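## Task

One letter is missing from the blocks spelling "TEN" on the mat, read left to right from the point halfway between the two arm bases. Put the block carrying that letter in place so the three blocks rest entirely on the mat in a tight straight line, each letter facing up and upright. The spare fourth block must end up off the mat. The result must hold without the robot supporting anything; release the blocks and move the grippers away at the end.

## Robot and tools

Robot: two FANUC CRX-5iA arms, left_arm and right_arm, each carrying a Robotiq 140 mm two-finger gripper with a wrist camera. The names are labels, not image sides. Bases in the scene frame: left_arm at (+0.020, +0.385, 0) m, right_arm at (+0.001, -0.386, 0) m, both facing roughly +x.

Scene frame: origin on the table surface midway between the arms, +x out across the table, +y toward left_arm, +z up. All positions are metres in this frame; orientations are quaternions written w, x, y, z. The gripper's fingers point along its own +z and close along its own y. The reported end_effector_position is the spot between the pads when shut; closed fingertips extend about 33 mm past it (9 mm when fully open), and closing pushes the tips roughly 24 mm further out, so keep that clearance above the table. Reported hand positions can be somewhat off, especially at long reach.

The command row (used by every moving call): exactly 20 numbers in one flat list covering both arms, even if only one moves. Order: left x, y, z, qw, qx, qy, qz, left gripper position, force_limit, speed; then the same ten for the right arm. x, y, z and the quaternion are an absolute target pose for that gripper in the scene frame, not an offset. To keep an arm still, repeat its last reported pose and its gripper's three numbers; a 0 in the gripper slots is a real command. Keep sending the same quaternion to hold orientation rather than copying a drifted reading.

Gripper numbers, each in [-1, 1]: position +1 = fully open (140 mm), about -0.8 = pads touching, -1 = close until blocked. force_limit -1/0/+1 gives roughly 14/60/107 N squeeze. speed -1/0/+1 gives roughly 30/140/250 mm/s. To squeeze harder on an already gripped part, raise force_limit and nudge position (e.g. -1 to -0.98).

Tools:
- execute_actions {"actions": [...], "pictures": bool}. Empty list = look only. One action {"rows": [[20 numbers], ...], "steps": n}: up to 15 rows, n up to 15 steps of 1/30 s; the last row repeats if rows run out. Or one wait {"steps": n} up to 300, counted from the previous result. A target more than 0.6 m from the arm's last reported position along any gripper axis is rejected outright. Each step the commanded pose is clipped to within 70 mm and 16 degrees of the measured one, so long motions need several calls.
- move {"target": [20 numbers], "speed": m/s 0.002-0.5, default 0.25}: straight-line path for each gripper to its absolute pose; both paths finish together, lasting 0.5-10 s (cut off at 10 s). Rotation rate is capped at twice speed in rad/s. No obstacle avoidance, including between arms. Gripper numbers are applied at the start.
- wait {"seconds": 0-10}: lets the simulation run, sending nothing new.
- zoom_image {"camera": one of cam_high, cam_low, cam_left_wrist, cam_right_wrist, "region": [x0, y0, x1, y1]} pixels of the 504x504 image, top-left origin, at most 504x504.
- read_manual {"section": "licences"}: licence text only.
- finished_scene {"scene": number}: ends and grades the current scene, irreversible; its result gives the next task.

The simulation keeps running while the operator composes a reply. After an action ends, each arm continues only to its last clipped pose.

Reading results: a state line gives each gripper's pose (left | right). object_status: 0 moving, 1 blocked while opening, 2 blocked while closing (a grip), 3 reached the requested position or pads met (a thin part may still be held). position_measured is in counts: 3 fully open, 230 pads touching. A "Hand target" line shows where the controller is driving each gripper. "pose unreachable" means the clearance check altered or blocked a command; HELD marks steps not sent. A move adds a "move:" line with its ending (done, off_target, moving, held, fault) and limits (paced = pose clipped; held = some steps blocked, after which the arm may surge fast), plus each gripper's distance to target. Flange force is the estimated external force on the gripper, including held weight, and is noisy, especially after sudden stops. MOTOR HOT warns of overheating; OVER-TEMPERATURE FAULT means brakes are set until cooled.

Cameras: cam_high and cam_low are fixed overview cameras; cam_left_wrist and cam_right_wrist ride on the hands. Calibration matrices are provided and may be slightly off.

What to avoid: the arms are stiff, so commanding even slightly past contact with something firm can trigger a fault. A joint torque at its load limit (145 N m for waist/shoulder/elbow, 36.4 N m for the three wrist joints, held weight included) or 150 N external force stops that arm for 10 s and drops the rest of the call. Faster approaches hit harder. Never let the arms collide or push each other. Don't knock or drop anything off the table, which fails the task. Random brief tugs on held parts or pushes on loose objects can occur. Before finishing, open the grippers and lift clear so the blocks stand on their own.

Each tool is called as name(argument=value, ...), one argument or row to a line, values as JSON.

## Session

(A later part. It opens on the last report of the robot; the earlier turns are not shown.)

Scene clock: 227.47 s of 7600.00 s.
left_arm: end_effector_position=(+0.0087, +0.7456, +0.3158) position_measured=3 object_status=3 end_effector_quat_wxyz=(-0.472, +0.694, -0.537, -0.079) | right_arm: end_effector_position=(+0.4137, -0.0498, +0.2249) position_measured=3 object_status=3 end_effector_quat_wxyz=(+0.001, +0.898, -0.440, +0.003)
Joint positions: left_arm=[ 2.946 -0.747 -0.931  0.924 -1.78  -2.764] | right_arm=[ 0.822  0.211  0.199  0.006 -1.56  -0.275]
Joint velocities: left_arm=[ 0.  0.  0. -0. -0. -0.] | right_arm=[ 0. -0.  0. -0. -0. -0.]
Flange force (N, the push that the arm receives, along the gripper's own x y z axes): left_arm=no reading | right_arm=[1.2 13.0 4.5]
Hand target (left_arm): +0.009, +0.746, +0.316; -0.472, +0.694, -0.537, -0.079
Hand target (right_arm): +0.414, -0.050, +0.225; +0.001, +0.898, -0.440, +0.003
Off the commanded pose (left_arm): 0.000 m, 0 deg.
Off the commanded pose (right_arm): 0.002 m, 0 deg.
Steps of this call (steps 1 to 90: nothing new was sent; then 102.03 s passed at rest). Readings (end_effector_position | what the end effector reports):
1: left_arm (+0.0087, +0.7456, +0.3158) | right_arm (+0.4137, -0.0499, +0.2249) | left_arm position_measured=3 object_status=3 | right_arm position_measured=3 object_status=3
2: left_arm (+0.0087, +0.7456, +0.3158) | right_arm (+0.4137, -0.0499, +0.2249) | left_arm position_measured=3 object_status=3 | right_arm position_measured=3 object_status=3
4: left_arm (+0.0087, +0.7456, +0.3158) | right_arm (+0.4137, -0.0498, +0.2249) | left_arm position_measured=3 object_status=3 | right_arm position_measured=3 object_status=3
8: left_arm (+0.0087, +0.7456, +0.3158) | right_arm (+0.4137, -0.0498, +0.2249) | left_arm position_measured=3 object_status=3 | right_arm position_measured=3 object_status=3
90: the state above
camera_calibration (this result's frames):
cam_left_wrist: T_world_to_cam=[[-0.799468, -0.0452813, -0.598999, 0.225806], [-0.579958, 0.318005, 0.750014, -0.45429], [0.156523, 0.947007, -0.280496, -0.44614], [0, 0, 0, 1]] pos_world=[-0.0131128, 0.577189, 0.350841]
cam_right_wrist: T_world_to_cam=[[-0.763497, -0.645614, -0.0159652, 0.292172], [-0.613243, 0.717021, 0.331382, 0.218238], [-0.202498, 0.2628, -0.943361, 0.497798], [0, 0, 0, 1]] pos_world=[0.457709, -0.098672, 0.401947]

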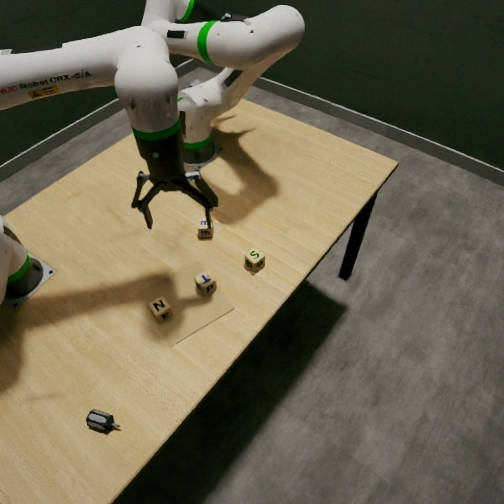

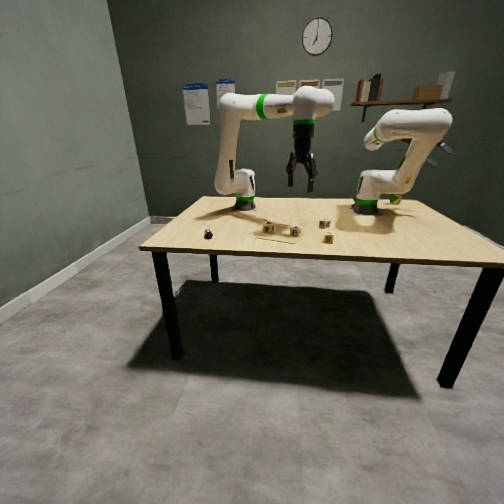

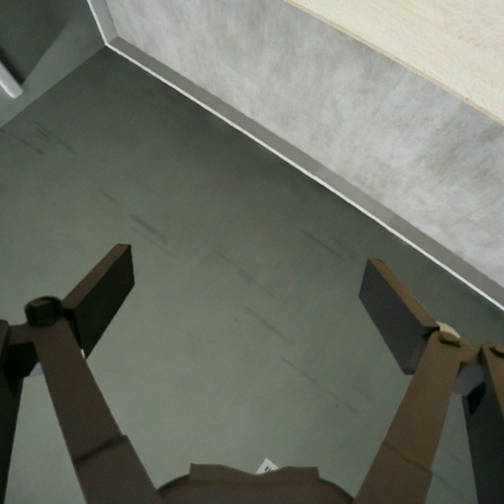

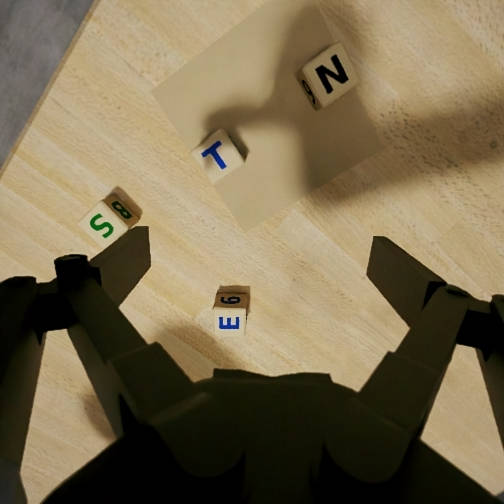

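move(
  target=[0.0087, 0.7456, 0.3158, -0.472, 0.694, -0.537, -0.079, 1, 0, 0, 0.3379, 0.0987, 0.047, 0, 0.9070, -0.4210, 0, 0.1, 0.2, 0.2],
  speed=0.4,
)

execute_actions(
  actions=[
    {"rows": [[0.0087, 0.7456, 0.3158, -0.472, 0.694, -0.537, -0.079, 1, 0, 0, 0.3379, 0.0987, 0.047, 0, 0.9070, -0.4210, 0, -1, 0.2, 0.2]], "steps": 12},
  ],
)

move(
  target=[0.0087, 0.7456, 0.3158, -0.472, 0.694, -0.537, -0.079, 1, 0, 0, 0.352, 0.090, 0.066, 0, 0.8434, -0.5373, 0, -1, 0.2, 0.2],
  speed=0.5,
)

move(
  target=[0.0087, 0.7456, 0.3158, -0.472, 0.694, -0.537, -0.079, 1, 0, 0, 0.4973, -0.0003, 0.058, 0, 0.6053, -0.7960, 0, -1, 0.2, 0.2],
  speed=0.5,
)

move(
  target=[0.0087, 0.7456, 0.3158, -0.472, 0.694, -0.537, -0.079, 1, 0, 0, 0.4830, -0.0512, 0.058, 0, 0.6053, -0.7960, 0, -1, 0.2, 0.2],
  speed=0.08,
)

move(
  target=[0.0087, 0.7456, 0.3158, -0.472, 0.694, -0.537, -0.079, 1, 0, 0, 0.4845, -0.0460, 0.106, 0, 0.6053, -0.7960, 0, -1, 0.2, 0.2],
  speed=0.3,
)

move(
  target=[0.0087, 0.7456, 0.3158, -0.472, 0.694, -0.537, -0.079, 1, 0, 0, 0.4569, -0.1436, 0.106, 0, 0.6053, -0.7960, 0, -1, 0.2, 0.2],
  speed=0.4,
)

Scene clock: 291.97 s of 7600.00 s.
left_arm: end_effector_position=(+0.0087, +0.7456, +0.3158) position_measured=3 object_status=3 end_effector_quat_wxyz=(-0.472, +0.694, -0.537, -0.079) | right_arm: end_effector_position=(+0.3380, +0.0981, +0.0471) position_measured=117 object_status=3 end_effector_quat_wxyz=(-0.000, +0.907, -0.421, +0.001)
Joint positions: left_arm=[ 2.946 -0.747 -0.931  0.924 -1.78  -2.764] | right_arm=[ 1.073  0.436  0.072  0.001 -1.207 -0.484]
Joint velocities: left_arm=[ 0.  0. -0.  0.  0. -0.] | right_arm=[ 0.001  0.001 -0.     0.001 -0.     0.   ]
Flange force (N, the push that the arm receives, along the gripper's own x y z axes): left_arm=no reading | right_arm=[4.7 13.4 -0.7]
Hand target (left_arm): +0.009, +0.746, +0.316; -0.472, +0.694, -0.537, -0.079
Hand target (right_arm): +0.338, +0.098, +0.047; -0.000, +0.907, -0.421, +0.001
Off the commanded pose (left_arm): 0.000 m, 0 deg.
Off the commanded pose (right_arm): 0.001 m, 0 deg.
After step 90, 60.43 s passed at rest.
move: done
camera_calibration (this result's frames):
cam_left_wrist: T_world_to_cam=[[-0.799468, -0.0452816, -0.599, 0.225806], [-0.579958, 0.318005, 0.750014, -0.45429], [0.156523, 0.947007, -0.280496, -0.44614], [0, 0, 0, 1]] pos_world=[-0.0131128, 0.577189, 0.350841]
cam_right_wrist: T_world_to_cam=[[-0.73553, -0.6773, -0.0161591, 0.320722], [-0.641996, 0.689175, 0.335974, 0.136903], [-0.216418, 0.257493, -0.941733, 0.281016], [0, 0, 0, 1]] pos_world=[0.384609, 0.0505148, 0.223829]

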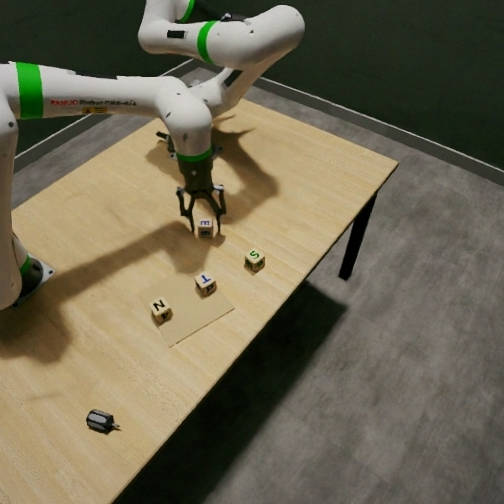

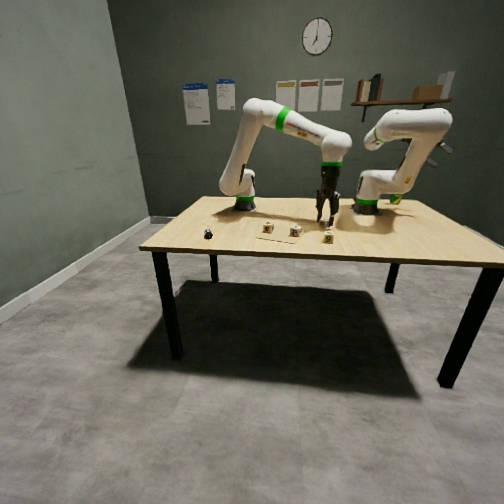

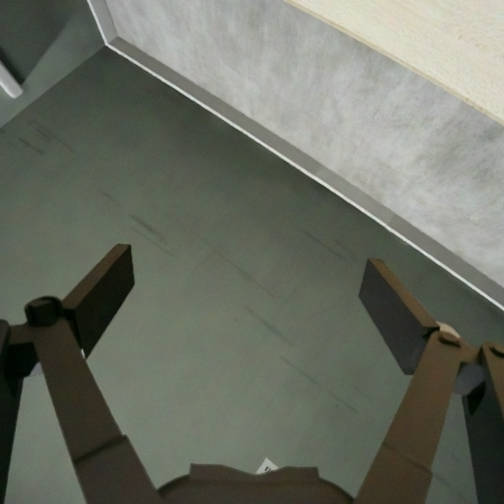

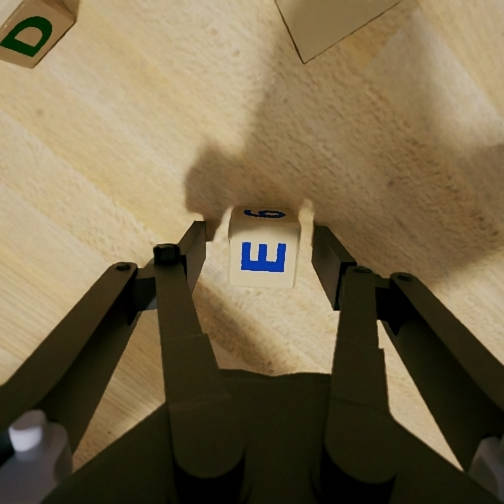

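Scene clock: 292.37 s of 7600.00 s.
left_arm: end_effector_position=(+0.0087, +0.7456, +0.3158) position_measured=3 object_status=3 end_effector_quat_wxyz=(-0.472, +0.694, -0.537, -0.079) | right_arm: end_effector_position=(+0.3379, +0.0988, +0.0471) position_measured=168 object_status=0 end_effector_quat_wxyz=(-0.000, +0.907, -0.421, +0.000)
Joint positions: left_arm=[ 2.946 -0.747 -0.931  0.924 -1.78  -2.764] | right_arm=[ 1.073  0.438  0.075  0.    -1.208 -0.484]
Joint velocities: left_arm=[-0.001  0.    -0.    -0.     0.     0.001] | right_arm=[-0.001  0.    -0.    -0.    -0.     0.001]
Flange force (N, the push that the arm receives, along the gripper's own x y z axes): left_arm=no reading | right_arm=[2.5 14.3 -14.4]
Hand target (left_arm): +0.009, +0.746, +0.316; -0.472, +0.694, -0.537, -0.079
Hand target (right_arm): +0.338, +0.099, +0.047; +0.000, +0.907, -0.421, -0.000
Off the commanded pose (left_arm): 0.000 m, 0 deg.
Off the commanded pose (right_arm): 0.000 m, 0 deg.
Steps of this call (steps 1 to 12: all 12 steps of this action). Readings (end_effector_position | what the end effector reports):
1: left_arm (+0.0087, +0.7456, +0.3158) | right_arm (+0.3380, +0.0982, +0.0471) | left_arm position_measured=3 object_status=3 | right_arm position_measured=117 object_status=0
2: left_arm (+0.0087, +0.7456, +0.3158) | right_arm (+0.3381, +0.0988, +0.0471) | left_arm position_measured=3 object_status=3 | right_arm position_measured=123 object_status=0
4: left_arm (+0.0087, +0.7456, +0.3158) | right_arm (+0.3379, +0.0989, +0.0470) | left_arm position_measured=3 object_status=3 | right_arm position_measured=140 object_status=0
8: left_arm (+0.0087, +0.7456, +0.3158) | right_arm (+0.3379, +0.0988, +0.0471) | left_arm position_measured=3 object_status=3 | right_arm position_measured=168 object_status=0
12: the state above
camera_calibration (this result's frames):
cam_left_wrist: T_world_to_cam=[[-0.799468, -0.0452823, -0.598999, 0.225806], [-0.579958, 0.318005, 0.750015, -0.454289], [0.156522, 0.947007, -0.280496, -0.446141], [0, 0, 0, 1]] pos_world=[-0.013113, 0.577189, 0.350841]
cam_right_wrist: T_world_to_cam=[[-0.735763, -0.677058, -0.0156627, 0.32118], [-0.641432, 0.689256, 0.336885, 0.136154], [-0.217295, 0.257914, -0.941415, 0.28104], [0, 0, 0, 1]] pos_world=[0.384715, 0.051128, 0.223737]

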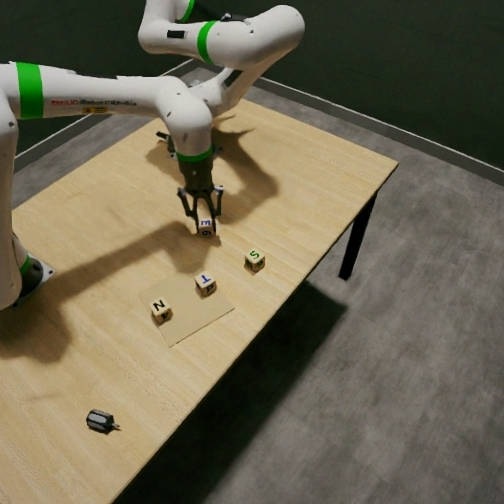

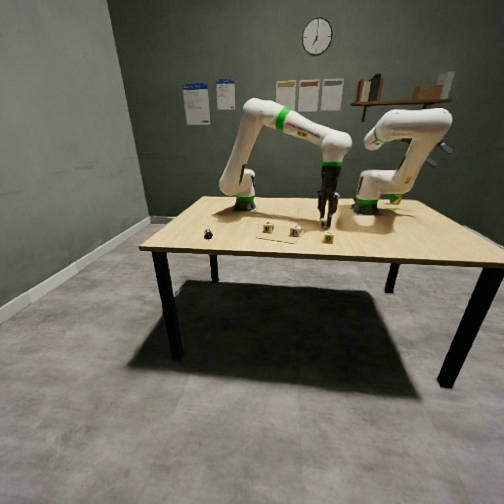

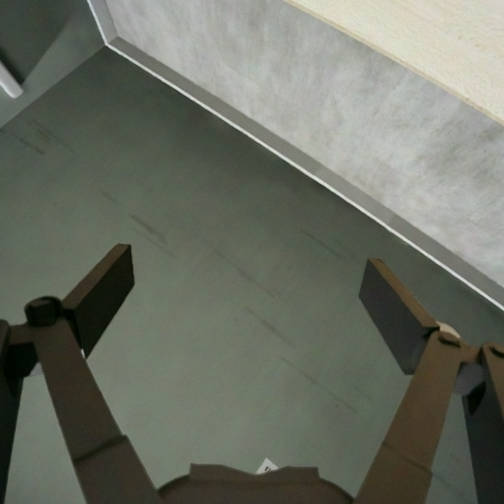

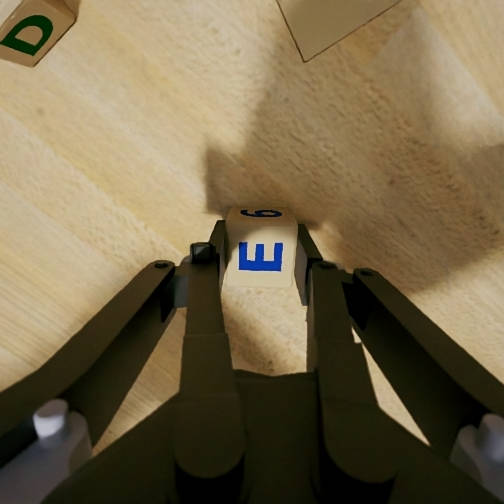

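Scene clock: 293.33 s of 7600.00 s.
left_arm: end_effector_position=(+0.0087, +0.7456, +0.3158) position_measured=3 object_status=3 end_effector_quat_wxyz=(-0.472, +0.694, -0.537, -0.079) | right_arm: end_effector_position=(+0.3520, +0.0900, +0.0660) position_measured=168 object_status=2 end_effector_quat_wxyz=(+0.000, +0.843, -0.537, -0.000)
Joint positions: left_arm=[ 2.946 -0.747 -0.931  0.924 -1.78  -2.764] | right_arm=[ 1.045  0.425  0.103 -0.    -1.249 -0.721]
Joint velocities: left_arm=[ 0.     0.    -0.    -0.001 -0.     0.001] | right_arm=[-0.     0.     0.     0.001 -0.    -0.001]
Flange force (N, the push that the arm receives, along the gripper's own x y z axes): left_arm=no reading | right_arm=[7.5 13.2 1.7]
Hand target (left_arm): +0.009, +0.746, +0.316; -0.472, +0.694, -0.537, -0.079
Hand target (right_arm): +0.352, +0.090, +0.066; +0.000, +0.843, -0.537, -0.000
Off the commanded pose (left_arm): 0.000 m, 0 deg.
Off the commanded pose (right_arm): 0.000 m, 0 deg.
move: done
camera_calibration (this result's frames):
cam_left_wrist: T_world_to_cam=[[-0.799468, -0.0452824, -0.598999, 0.225806], [-0.579958, 0.318005, 0.750015, -0.45429], [0.156522, 0.947007, -0.280497, -0.44614], [0, 0, 0, 1]] pos_world=[-0.013113, 0.577189, 0.350841]
cam_right_wrist: T_world_to_cam=[[-0.887614, -0.46033, -0.0154002, 0.359837], [-0.43807, 0.833423, 0.336898, 0.0602796], [-0.142249, 0.305782, -0.941415, 0.273444], [0, 0, 0, 1]] pos_world=[0.3847, 0.0317907, 0.242658]

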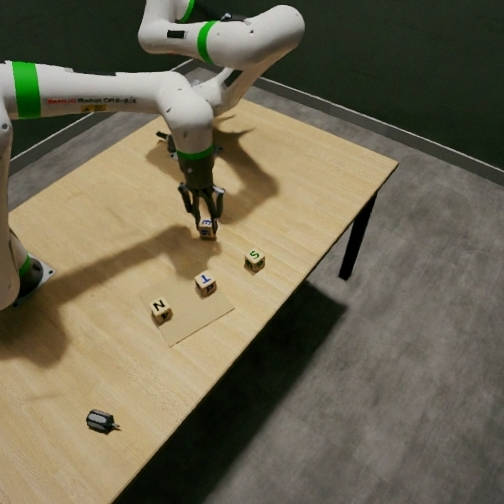

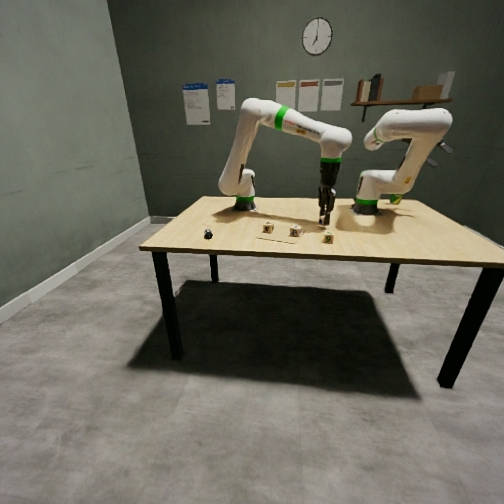

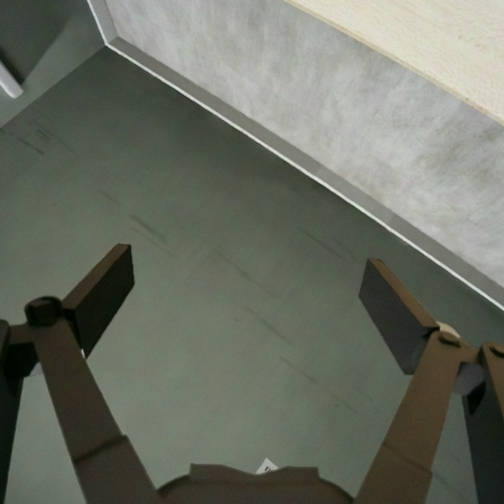

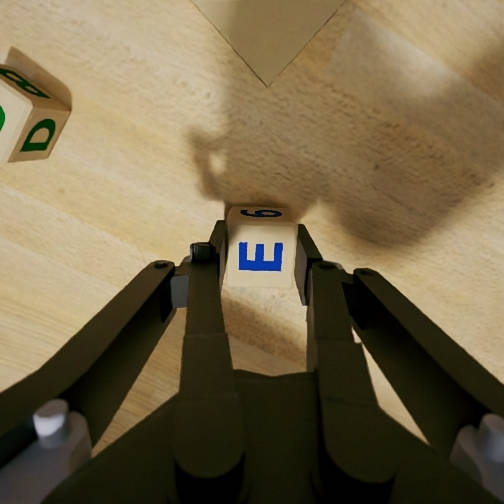

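Scene clock: 294.50 s of 7600.00 s.
left_arm: end_effector_position=(+0.0087, +0.7456, +0.3158) position_measured=3 object_status=3 end_effector_quat_wxyz=(-0.472, +0.694, -0.537, -0.079) | right_arm: end_effector_position=(+0.4968, +0.0002, +0.0580) position_measured=168 object_status=2 end_effector_quat_wxyz=(-0.000, -0.605, +0.796, +0.001)
Joint positions: left_arm=[ 2.946 -0.747 -0.931  0.924 -1.78  -2.764] | right_arm=[ 0.757  0.521  0.224 -0.001 -1.274 -1.14 ]
Joint velocities: left_arm=[-0.     0.     0.     0.001  0.001 -0.001] | right_arm=[-0.002  0.     0.    -0.     0.     0.001]
Flange force (N, the push that the arm receives, along the gripper's own x y z axes): left_arm=no reading | right_arm=[13.7 9.7 1.3]
Hand target (left_arm): +0.009, +0.746, +0.316; -0.472, +0.694, -0.537, -0.079
Hand target (right_arm): +0.497, +0.000, +0.058; -0.000, -0.605, +0.796, +0.001
Off the commanded pose (left_arm): 0.000 m, 0 deg.
Off the commanded pose (right_arm): 0.001 m, 0 deg.
move: done
camera_calibration (this result's frames):
cam_left_wrist: T_world_to_cam=[[-0.799468, -0.0452825, -0.598999, 0.225806], [-0.579958, 0.318005, 0.750015, -0.454289], [0.156522, 0.947007, -0.280497, -0.44614], [0, 0, 0, 1]] pos_world=[-0.013113, 0.577189, 0.350841]
cam_right_wrist: T_world_to_cam=[[-0.973956, 0.226302, -0.014058, 0.489599], [0.208473, 0.918154, 0.336945, -0.119901], [0.0891589, 0.325239, -0.941419, 0.199013], [0, 0, 0, 1]] pos_world=[0.4841, -0.0654365, 0.234637]

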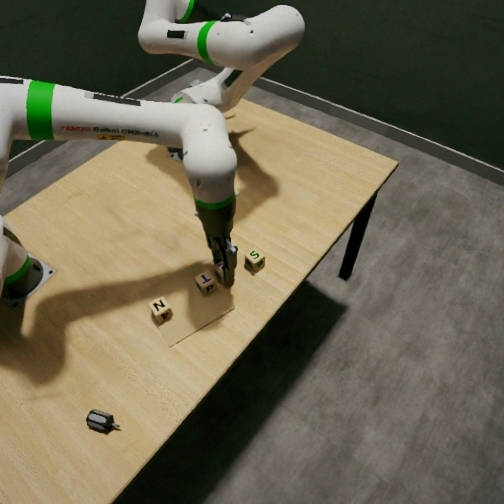

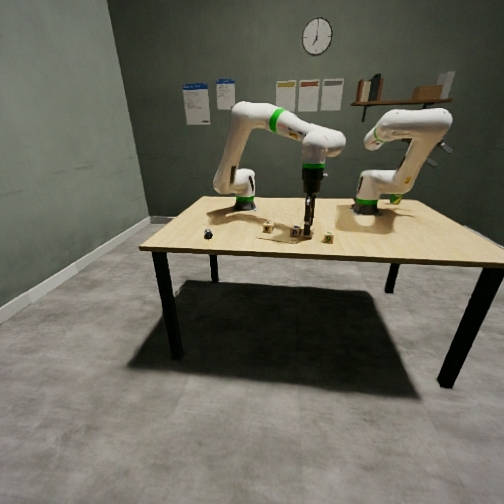

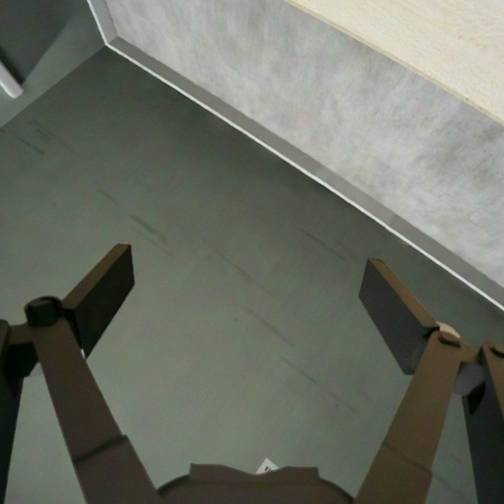

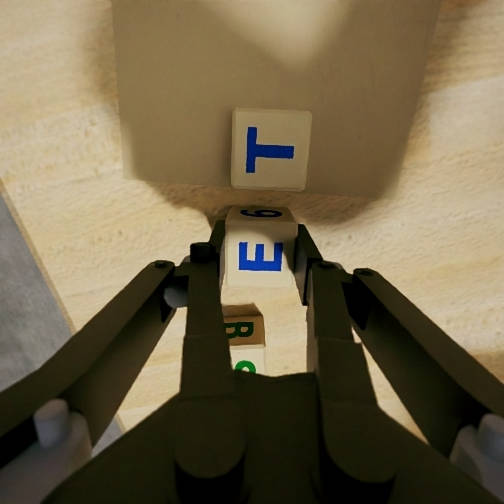

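Scene clock: 295.43 s of 7600.00 s.
left_arm: end_effector_position=(+0.0087, +0.7456, +0.3158) position_measured=3 object_status=3 end_effector_quat_wxyz=(-0.472, +0.694, -0.537, -0.079) | right_arm: end_effector_position=(+0.4830, -0.0512, +0.0580) position_measured=168 object_status=2 end_effector_quat_wxyz=(-0.000, -0.605, +0.796, +0.000)
Joint positions: left_arm=[ 2.946 -0.747 -0.931  0.924 -1.78  -2.764] | right_arm=[ 0.718  0.42   0.077 -0.    -1.228 -1.101]
Joint velocities: left_arm=[ 0.  0. -0. -0.  0. -0.] | right_arm=[ 0.001 -0.    -0.    -0.001 -0.    -0.   ]
Flange force (N, the push that the arm receives, along the gripper's own x y z axes): left_arm=no reading | right_arm=[13.5 9.4 1.1]
Hand target (left_arm): +0.009, +0.746, +0.316; -0.472, +0.694, -0.537, -0.079
Hand target (right_arm): +0.483, -0.051, +0.058; -0.000, -0.605, +0.796, +0.000
Off the commanded pose (left_arm): 0.000 m, 0 deg.
Off the commanded pose (right_arm): 0.000 m, 0 deg.
move: done
camera_calibration (this result's frames):
cam_left_wrist: T_world_to_cam=[[-0.799468, -0.0452824, -0.598999, 0.225806], [-0.579958, 0.318005, 0.750015, -0.454289], [0.156522, 0.947007, -0.280497, -0.446141], [0, 0, 0, 1]] pos_world=[-0.013113, 0.577189, 0.35084]
cam_right_wrist: T_world_to_cam=[[-0.97394, 0.226288, -0.0153109, 0.487796], [0.208058, 0.918271, 0.336884, -0.06965], [0.0902925, 0.324919, -0.941422, 0.216434], [0, 0, 0, 1]] pos_world=[0.470033, -0.116749, 0.234688]

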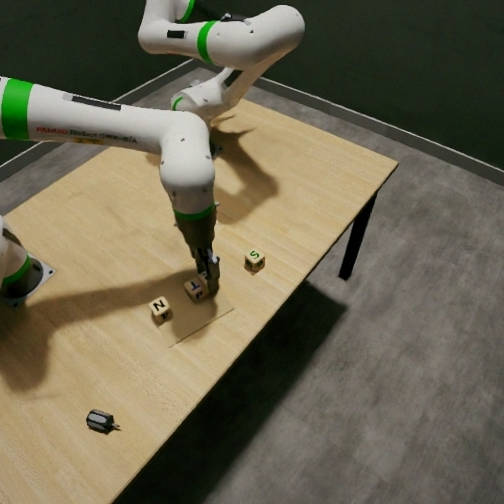

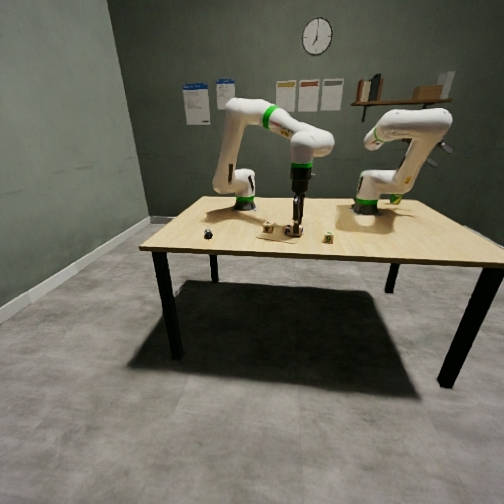

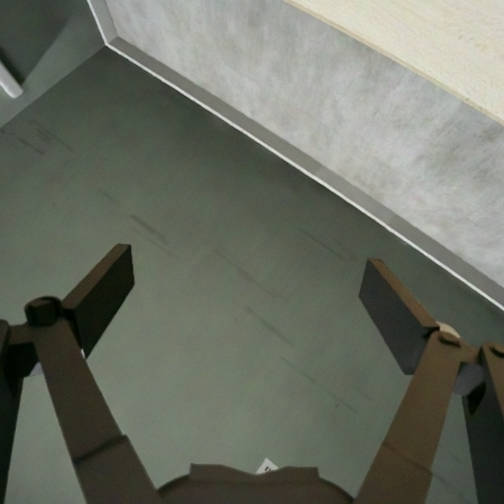

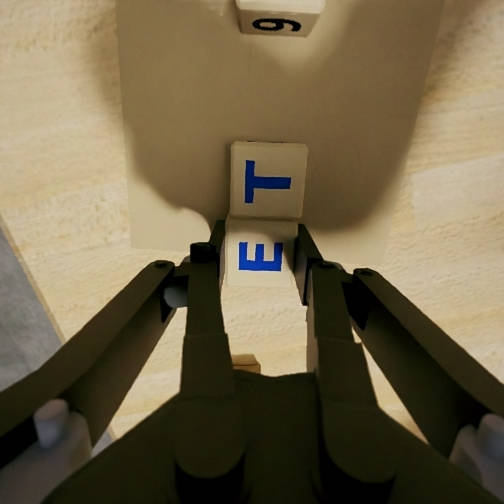

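Scene clock: 296.13 s of 7600.00 s.
left_arm: end_effector_position=(+0.0087, +0.7456, +0.3158) position_measured=3 object_status=3 end_effector_quat_wxyz=(-0.472, +0.694, -0.537, -0.079) | right_arm: end_effector_position=(+0.4846, -0.0459, +0.1060) position_measured=168 object_status=2 end_effector_quat_wxyz=(+0.000, -0.605, +0.796, -0.000)
Joint positions: left_arm=[ 2.946 -0.747 -0.931  0.924 -1.78  -2.764] | right_arm=[ 0.722  0.397  0.161  0.    -1.335 -1.106]
Joint velocities: left_arm=[-0.    -0.     0.     0.    -0.    -0.002] | right_arm=[-0.     0.    -0.    -0.002 -0.     0.001]
Flange force (N, the push that the arm receives, along the gripper's own x y z axes): left_arm=no reading | right_arm=[12.3 8.1 2.1]
Hand target (left_arm): +0.009, +0.746, +0.316; -0.472, +0.694, -0.537, -0.079
Hand target (right_arm): +0.485, -0.046, +0.106; +0.000, -0.605, +0.796, -0.000
Off the commanded pose (left_arm): 0.000 m, 0 deg.
Off the commanded pose (right_arm): 0.000 m, 0 deg.
move: done
camera_calibration (this result's frames):
cam_left_wrist: T_world_to_cam=[[-0.799468, -0.0452826, -0.598999, 0.225806], [-0.579958, 0.318005, 0.750015, -0.454289], [0.156522, 0.947007, -0.280497, -0.44614], [0, 0, 0, 1]] pos_world=[-0.013113, 0.577189, 0.35084]
cam_right_wrist: T_world_to_cam=[[-0.973898, 0.226449, -0.0156045, 0.488941], [0.208125, 0.918298, 0.336769, -0.0909951], [0.0905907, 0.324731, -0.941458, 0.25957], [0, 0, 0, 1]] pos_world=[0.471603, -0.11145, 0.282648]

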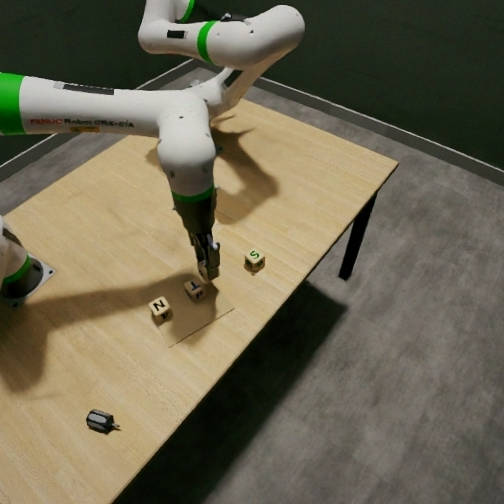

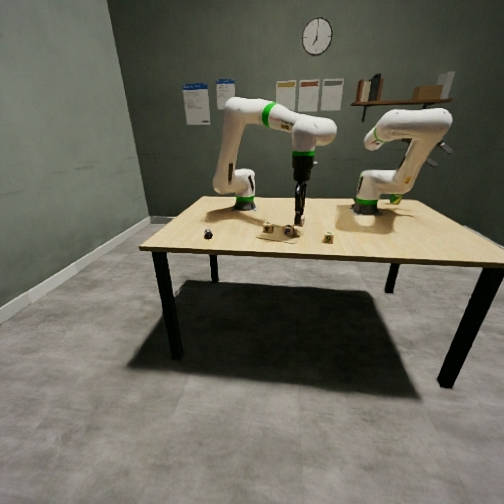

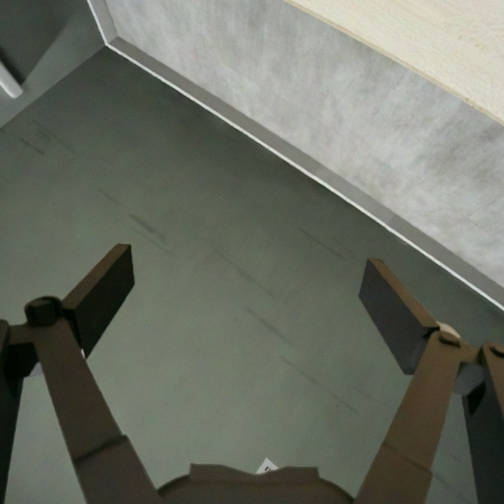

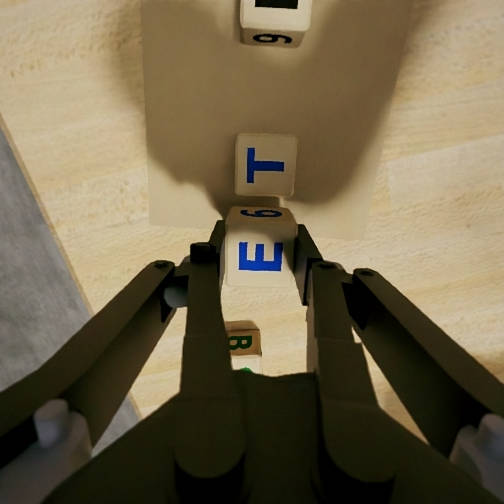

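Scene clock: 296.90 s of 7600.00 s.
left_arm: end_effector_position=(+0.0087, +0.7456, +0.3158) position_measured=3 object_status=3 end_effector_quat_wxyz=(-0.472, +0.694, -0.537, -0.079) | right_arm: end_effector_position=(+0.4568, -0.1435, +0.1060) position_measured=168 object_status=2 end_effector_quat_wxyz=(-0.000, -0.605, +0.796, +0.000)
Joint positions: left_arm=[ 2.946 -0.747 -0.931  0.924 -1.78  -2.764] | right_arm=[ 0.631  0.215 -0.075 -0.    -1.281 -1.014]
Joint velocities: left_arm=[-0.     0.    -0.    -0.001 -0.    -0.001] | right_arm=[-0.002 -0.001 -0.001 -0.    -0.     0.   ]
Flange force (N, the push that the arm receives, along the gripper's own x y z axes): left_arm=no reading | right_arm=[11.3 10.7 2.3]
Hand target (left_arm): +0.009, +0.746, +0.316; -0.472, +0.694, -0.537, -0.079
Hand target (right_arm): +0.457, -0.144, +0.106; -0.000, -0.605, +0.796, +0.000
Off the commanded pose (left_arm): 0.000 m, 0 deg.
Off the commanded pose (right_arm): 0.000 m, 0 deg.
move: done
camera_calibration (this result's frames):
cam_left_wrist: T_world_to_cam=[[-0.799468, -0.0452824, -0.598999, 0.225806], [-0.579958, 0.318005, 0.750015, -0.454289], [0.156522, 0.947007, -0.280497, -0.44614], [0, 0, 0, 1]] pos_world=[-0.013113, 0.577189, 0.350841]
cam_right_wrist: T_world_to_cam=[[-0.973958, 0.226229, -0.0150662, 0.483939], [0.208073, 0.918232, 0.336979, 0.00437891], [0.0900688, 0.325069, -0.941391, 0.294103], [0, 0, 0, 1]] pos_world=[0.443936, -0.209106, 0.282682]

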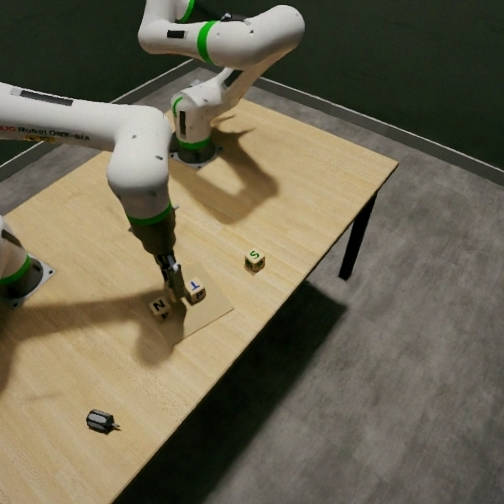

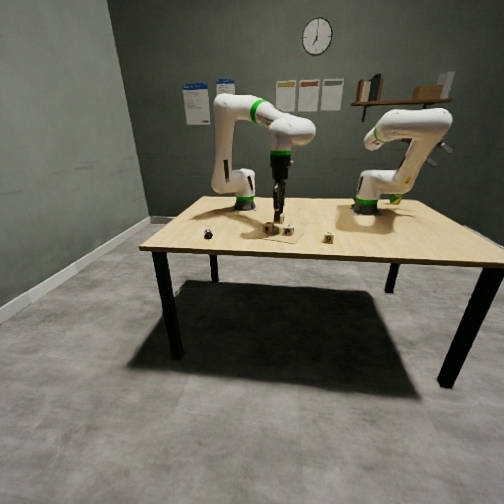

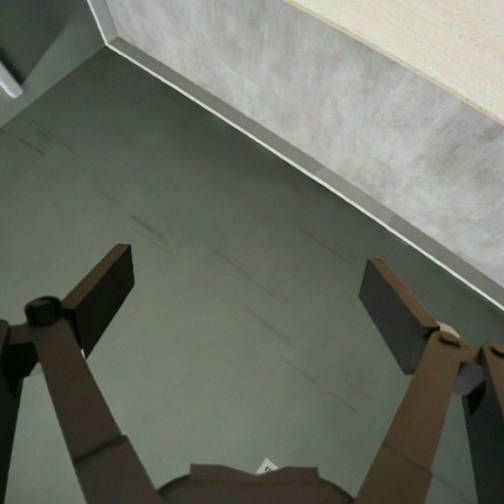

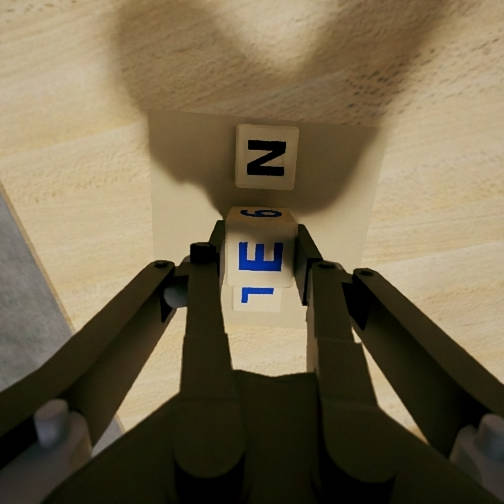

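zoom_image(
  camera="cam_right_wrist",
  region=[140, 90, 400, 330],
)

zoom_image(
  camera="cam_low",
  region=[250, 200, 320, 250],
)

zoom_image(
  camera="cam_high",
  region=[130, 250, 250, 350],
)

Region (140, 90, 400, 330) of cam_right_wrist's 504x504 image, scaled by 1.938, with more detail than that image has; it fills the top 465 rows of this view, and the rest is white.

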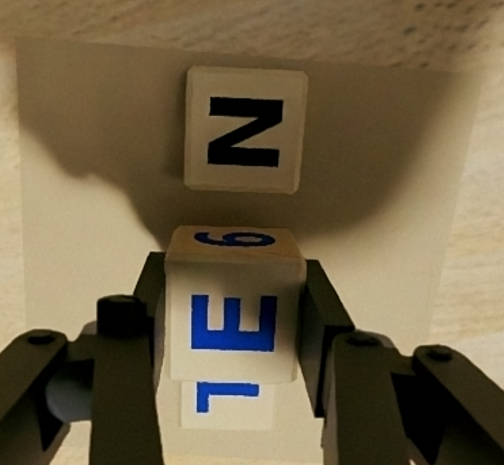

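Region (250, 200, 320, 250) of cam_low's 504x504 image, scaled by 7.200, with more detail than that image has; it fills the top 360 rows of this view, and the rest is white.

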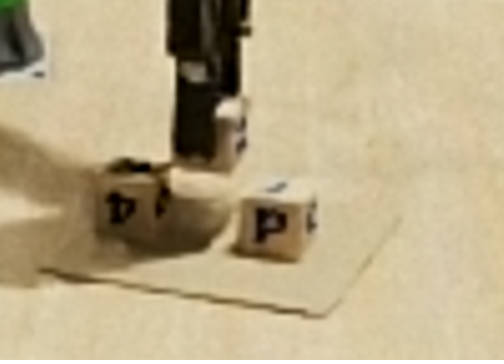

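Region (130, 250, 250, 350) of cam_high's 504x504 image, scaled by 4.200, with more detail than that image has.

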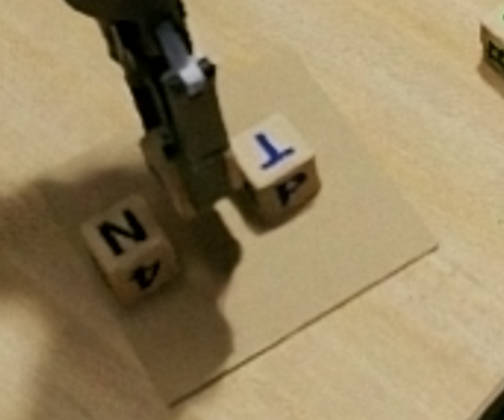

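zoom_image(
  camera="cam_low",
  region=[260, 208, 300, 240],
)

zoom_image(
  camera="cam_right_wrist",
  region=[210, 110, 320, 220],
)

zoom_image(
  camera="cam_right_wrist",
  region=[210, 200, 320, 320],
)

Region (260, 208, 300, 240) of cam_low's 504x504 image, scaled by 12.600, with more detail than that image has; it fills the top 403 rows of this view, and the rest is white.

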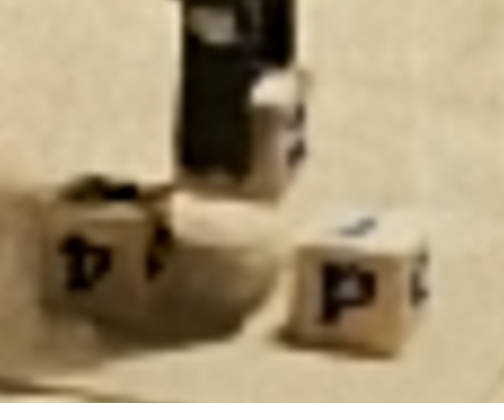

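Region (210, 110, 320, 220) of cam_right_wrist's 504x504 image, scaled by 4.582, with more detail than that image has.

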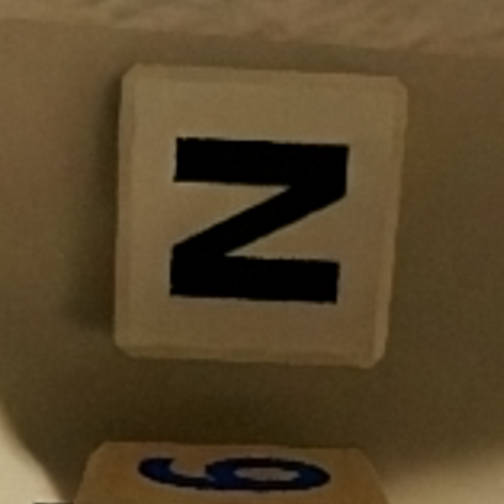

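Region (210, 200, 320, 320) of cam_right_wrist's 504x504 image, scaled by 4.200, with more detail than that image has; it fills the left 462 columns of this view, and the rest is white.

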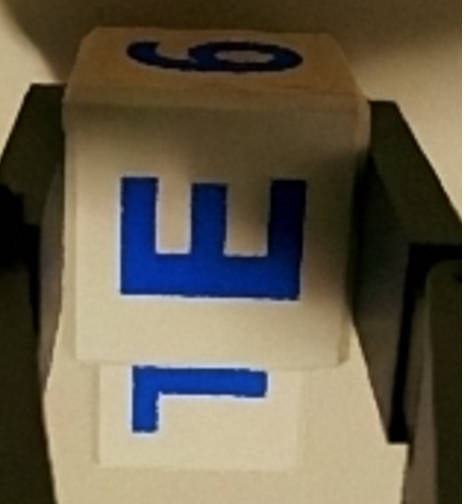

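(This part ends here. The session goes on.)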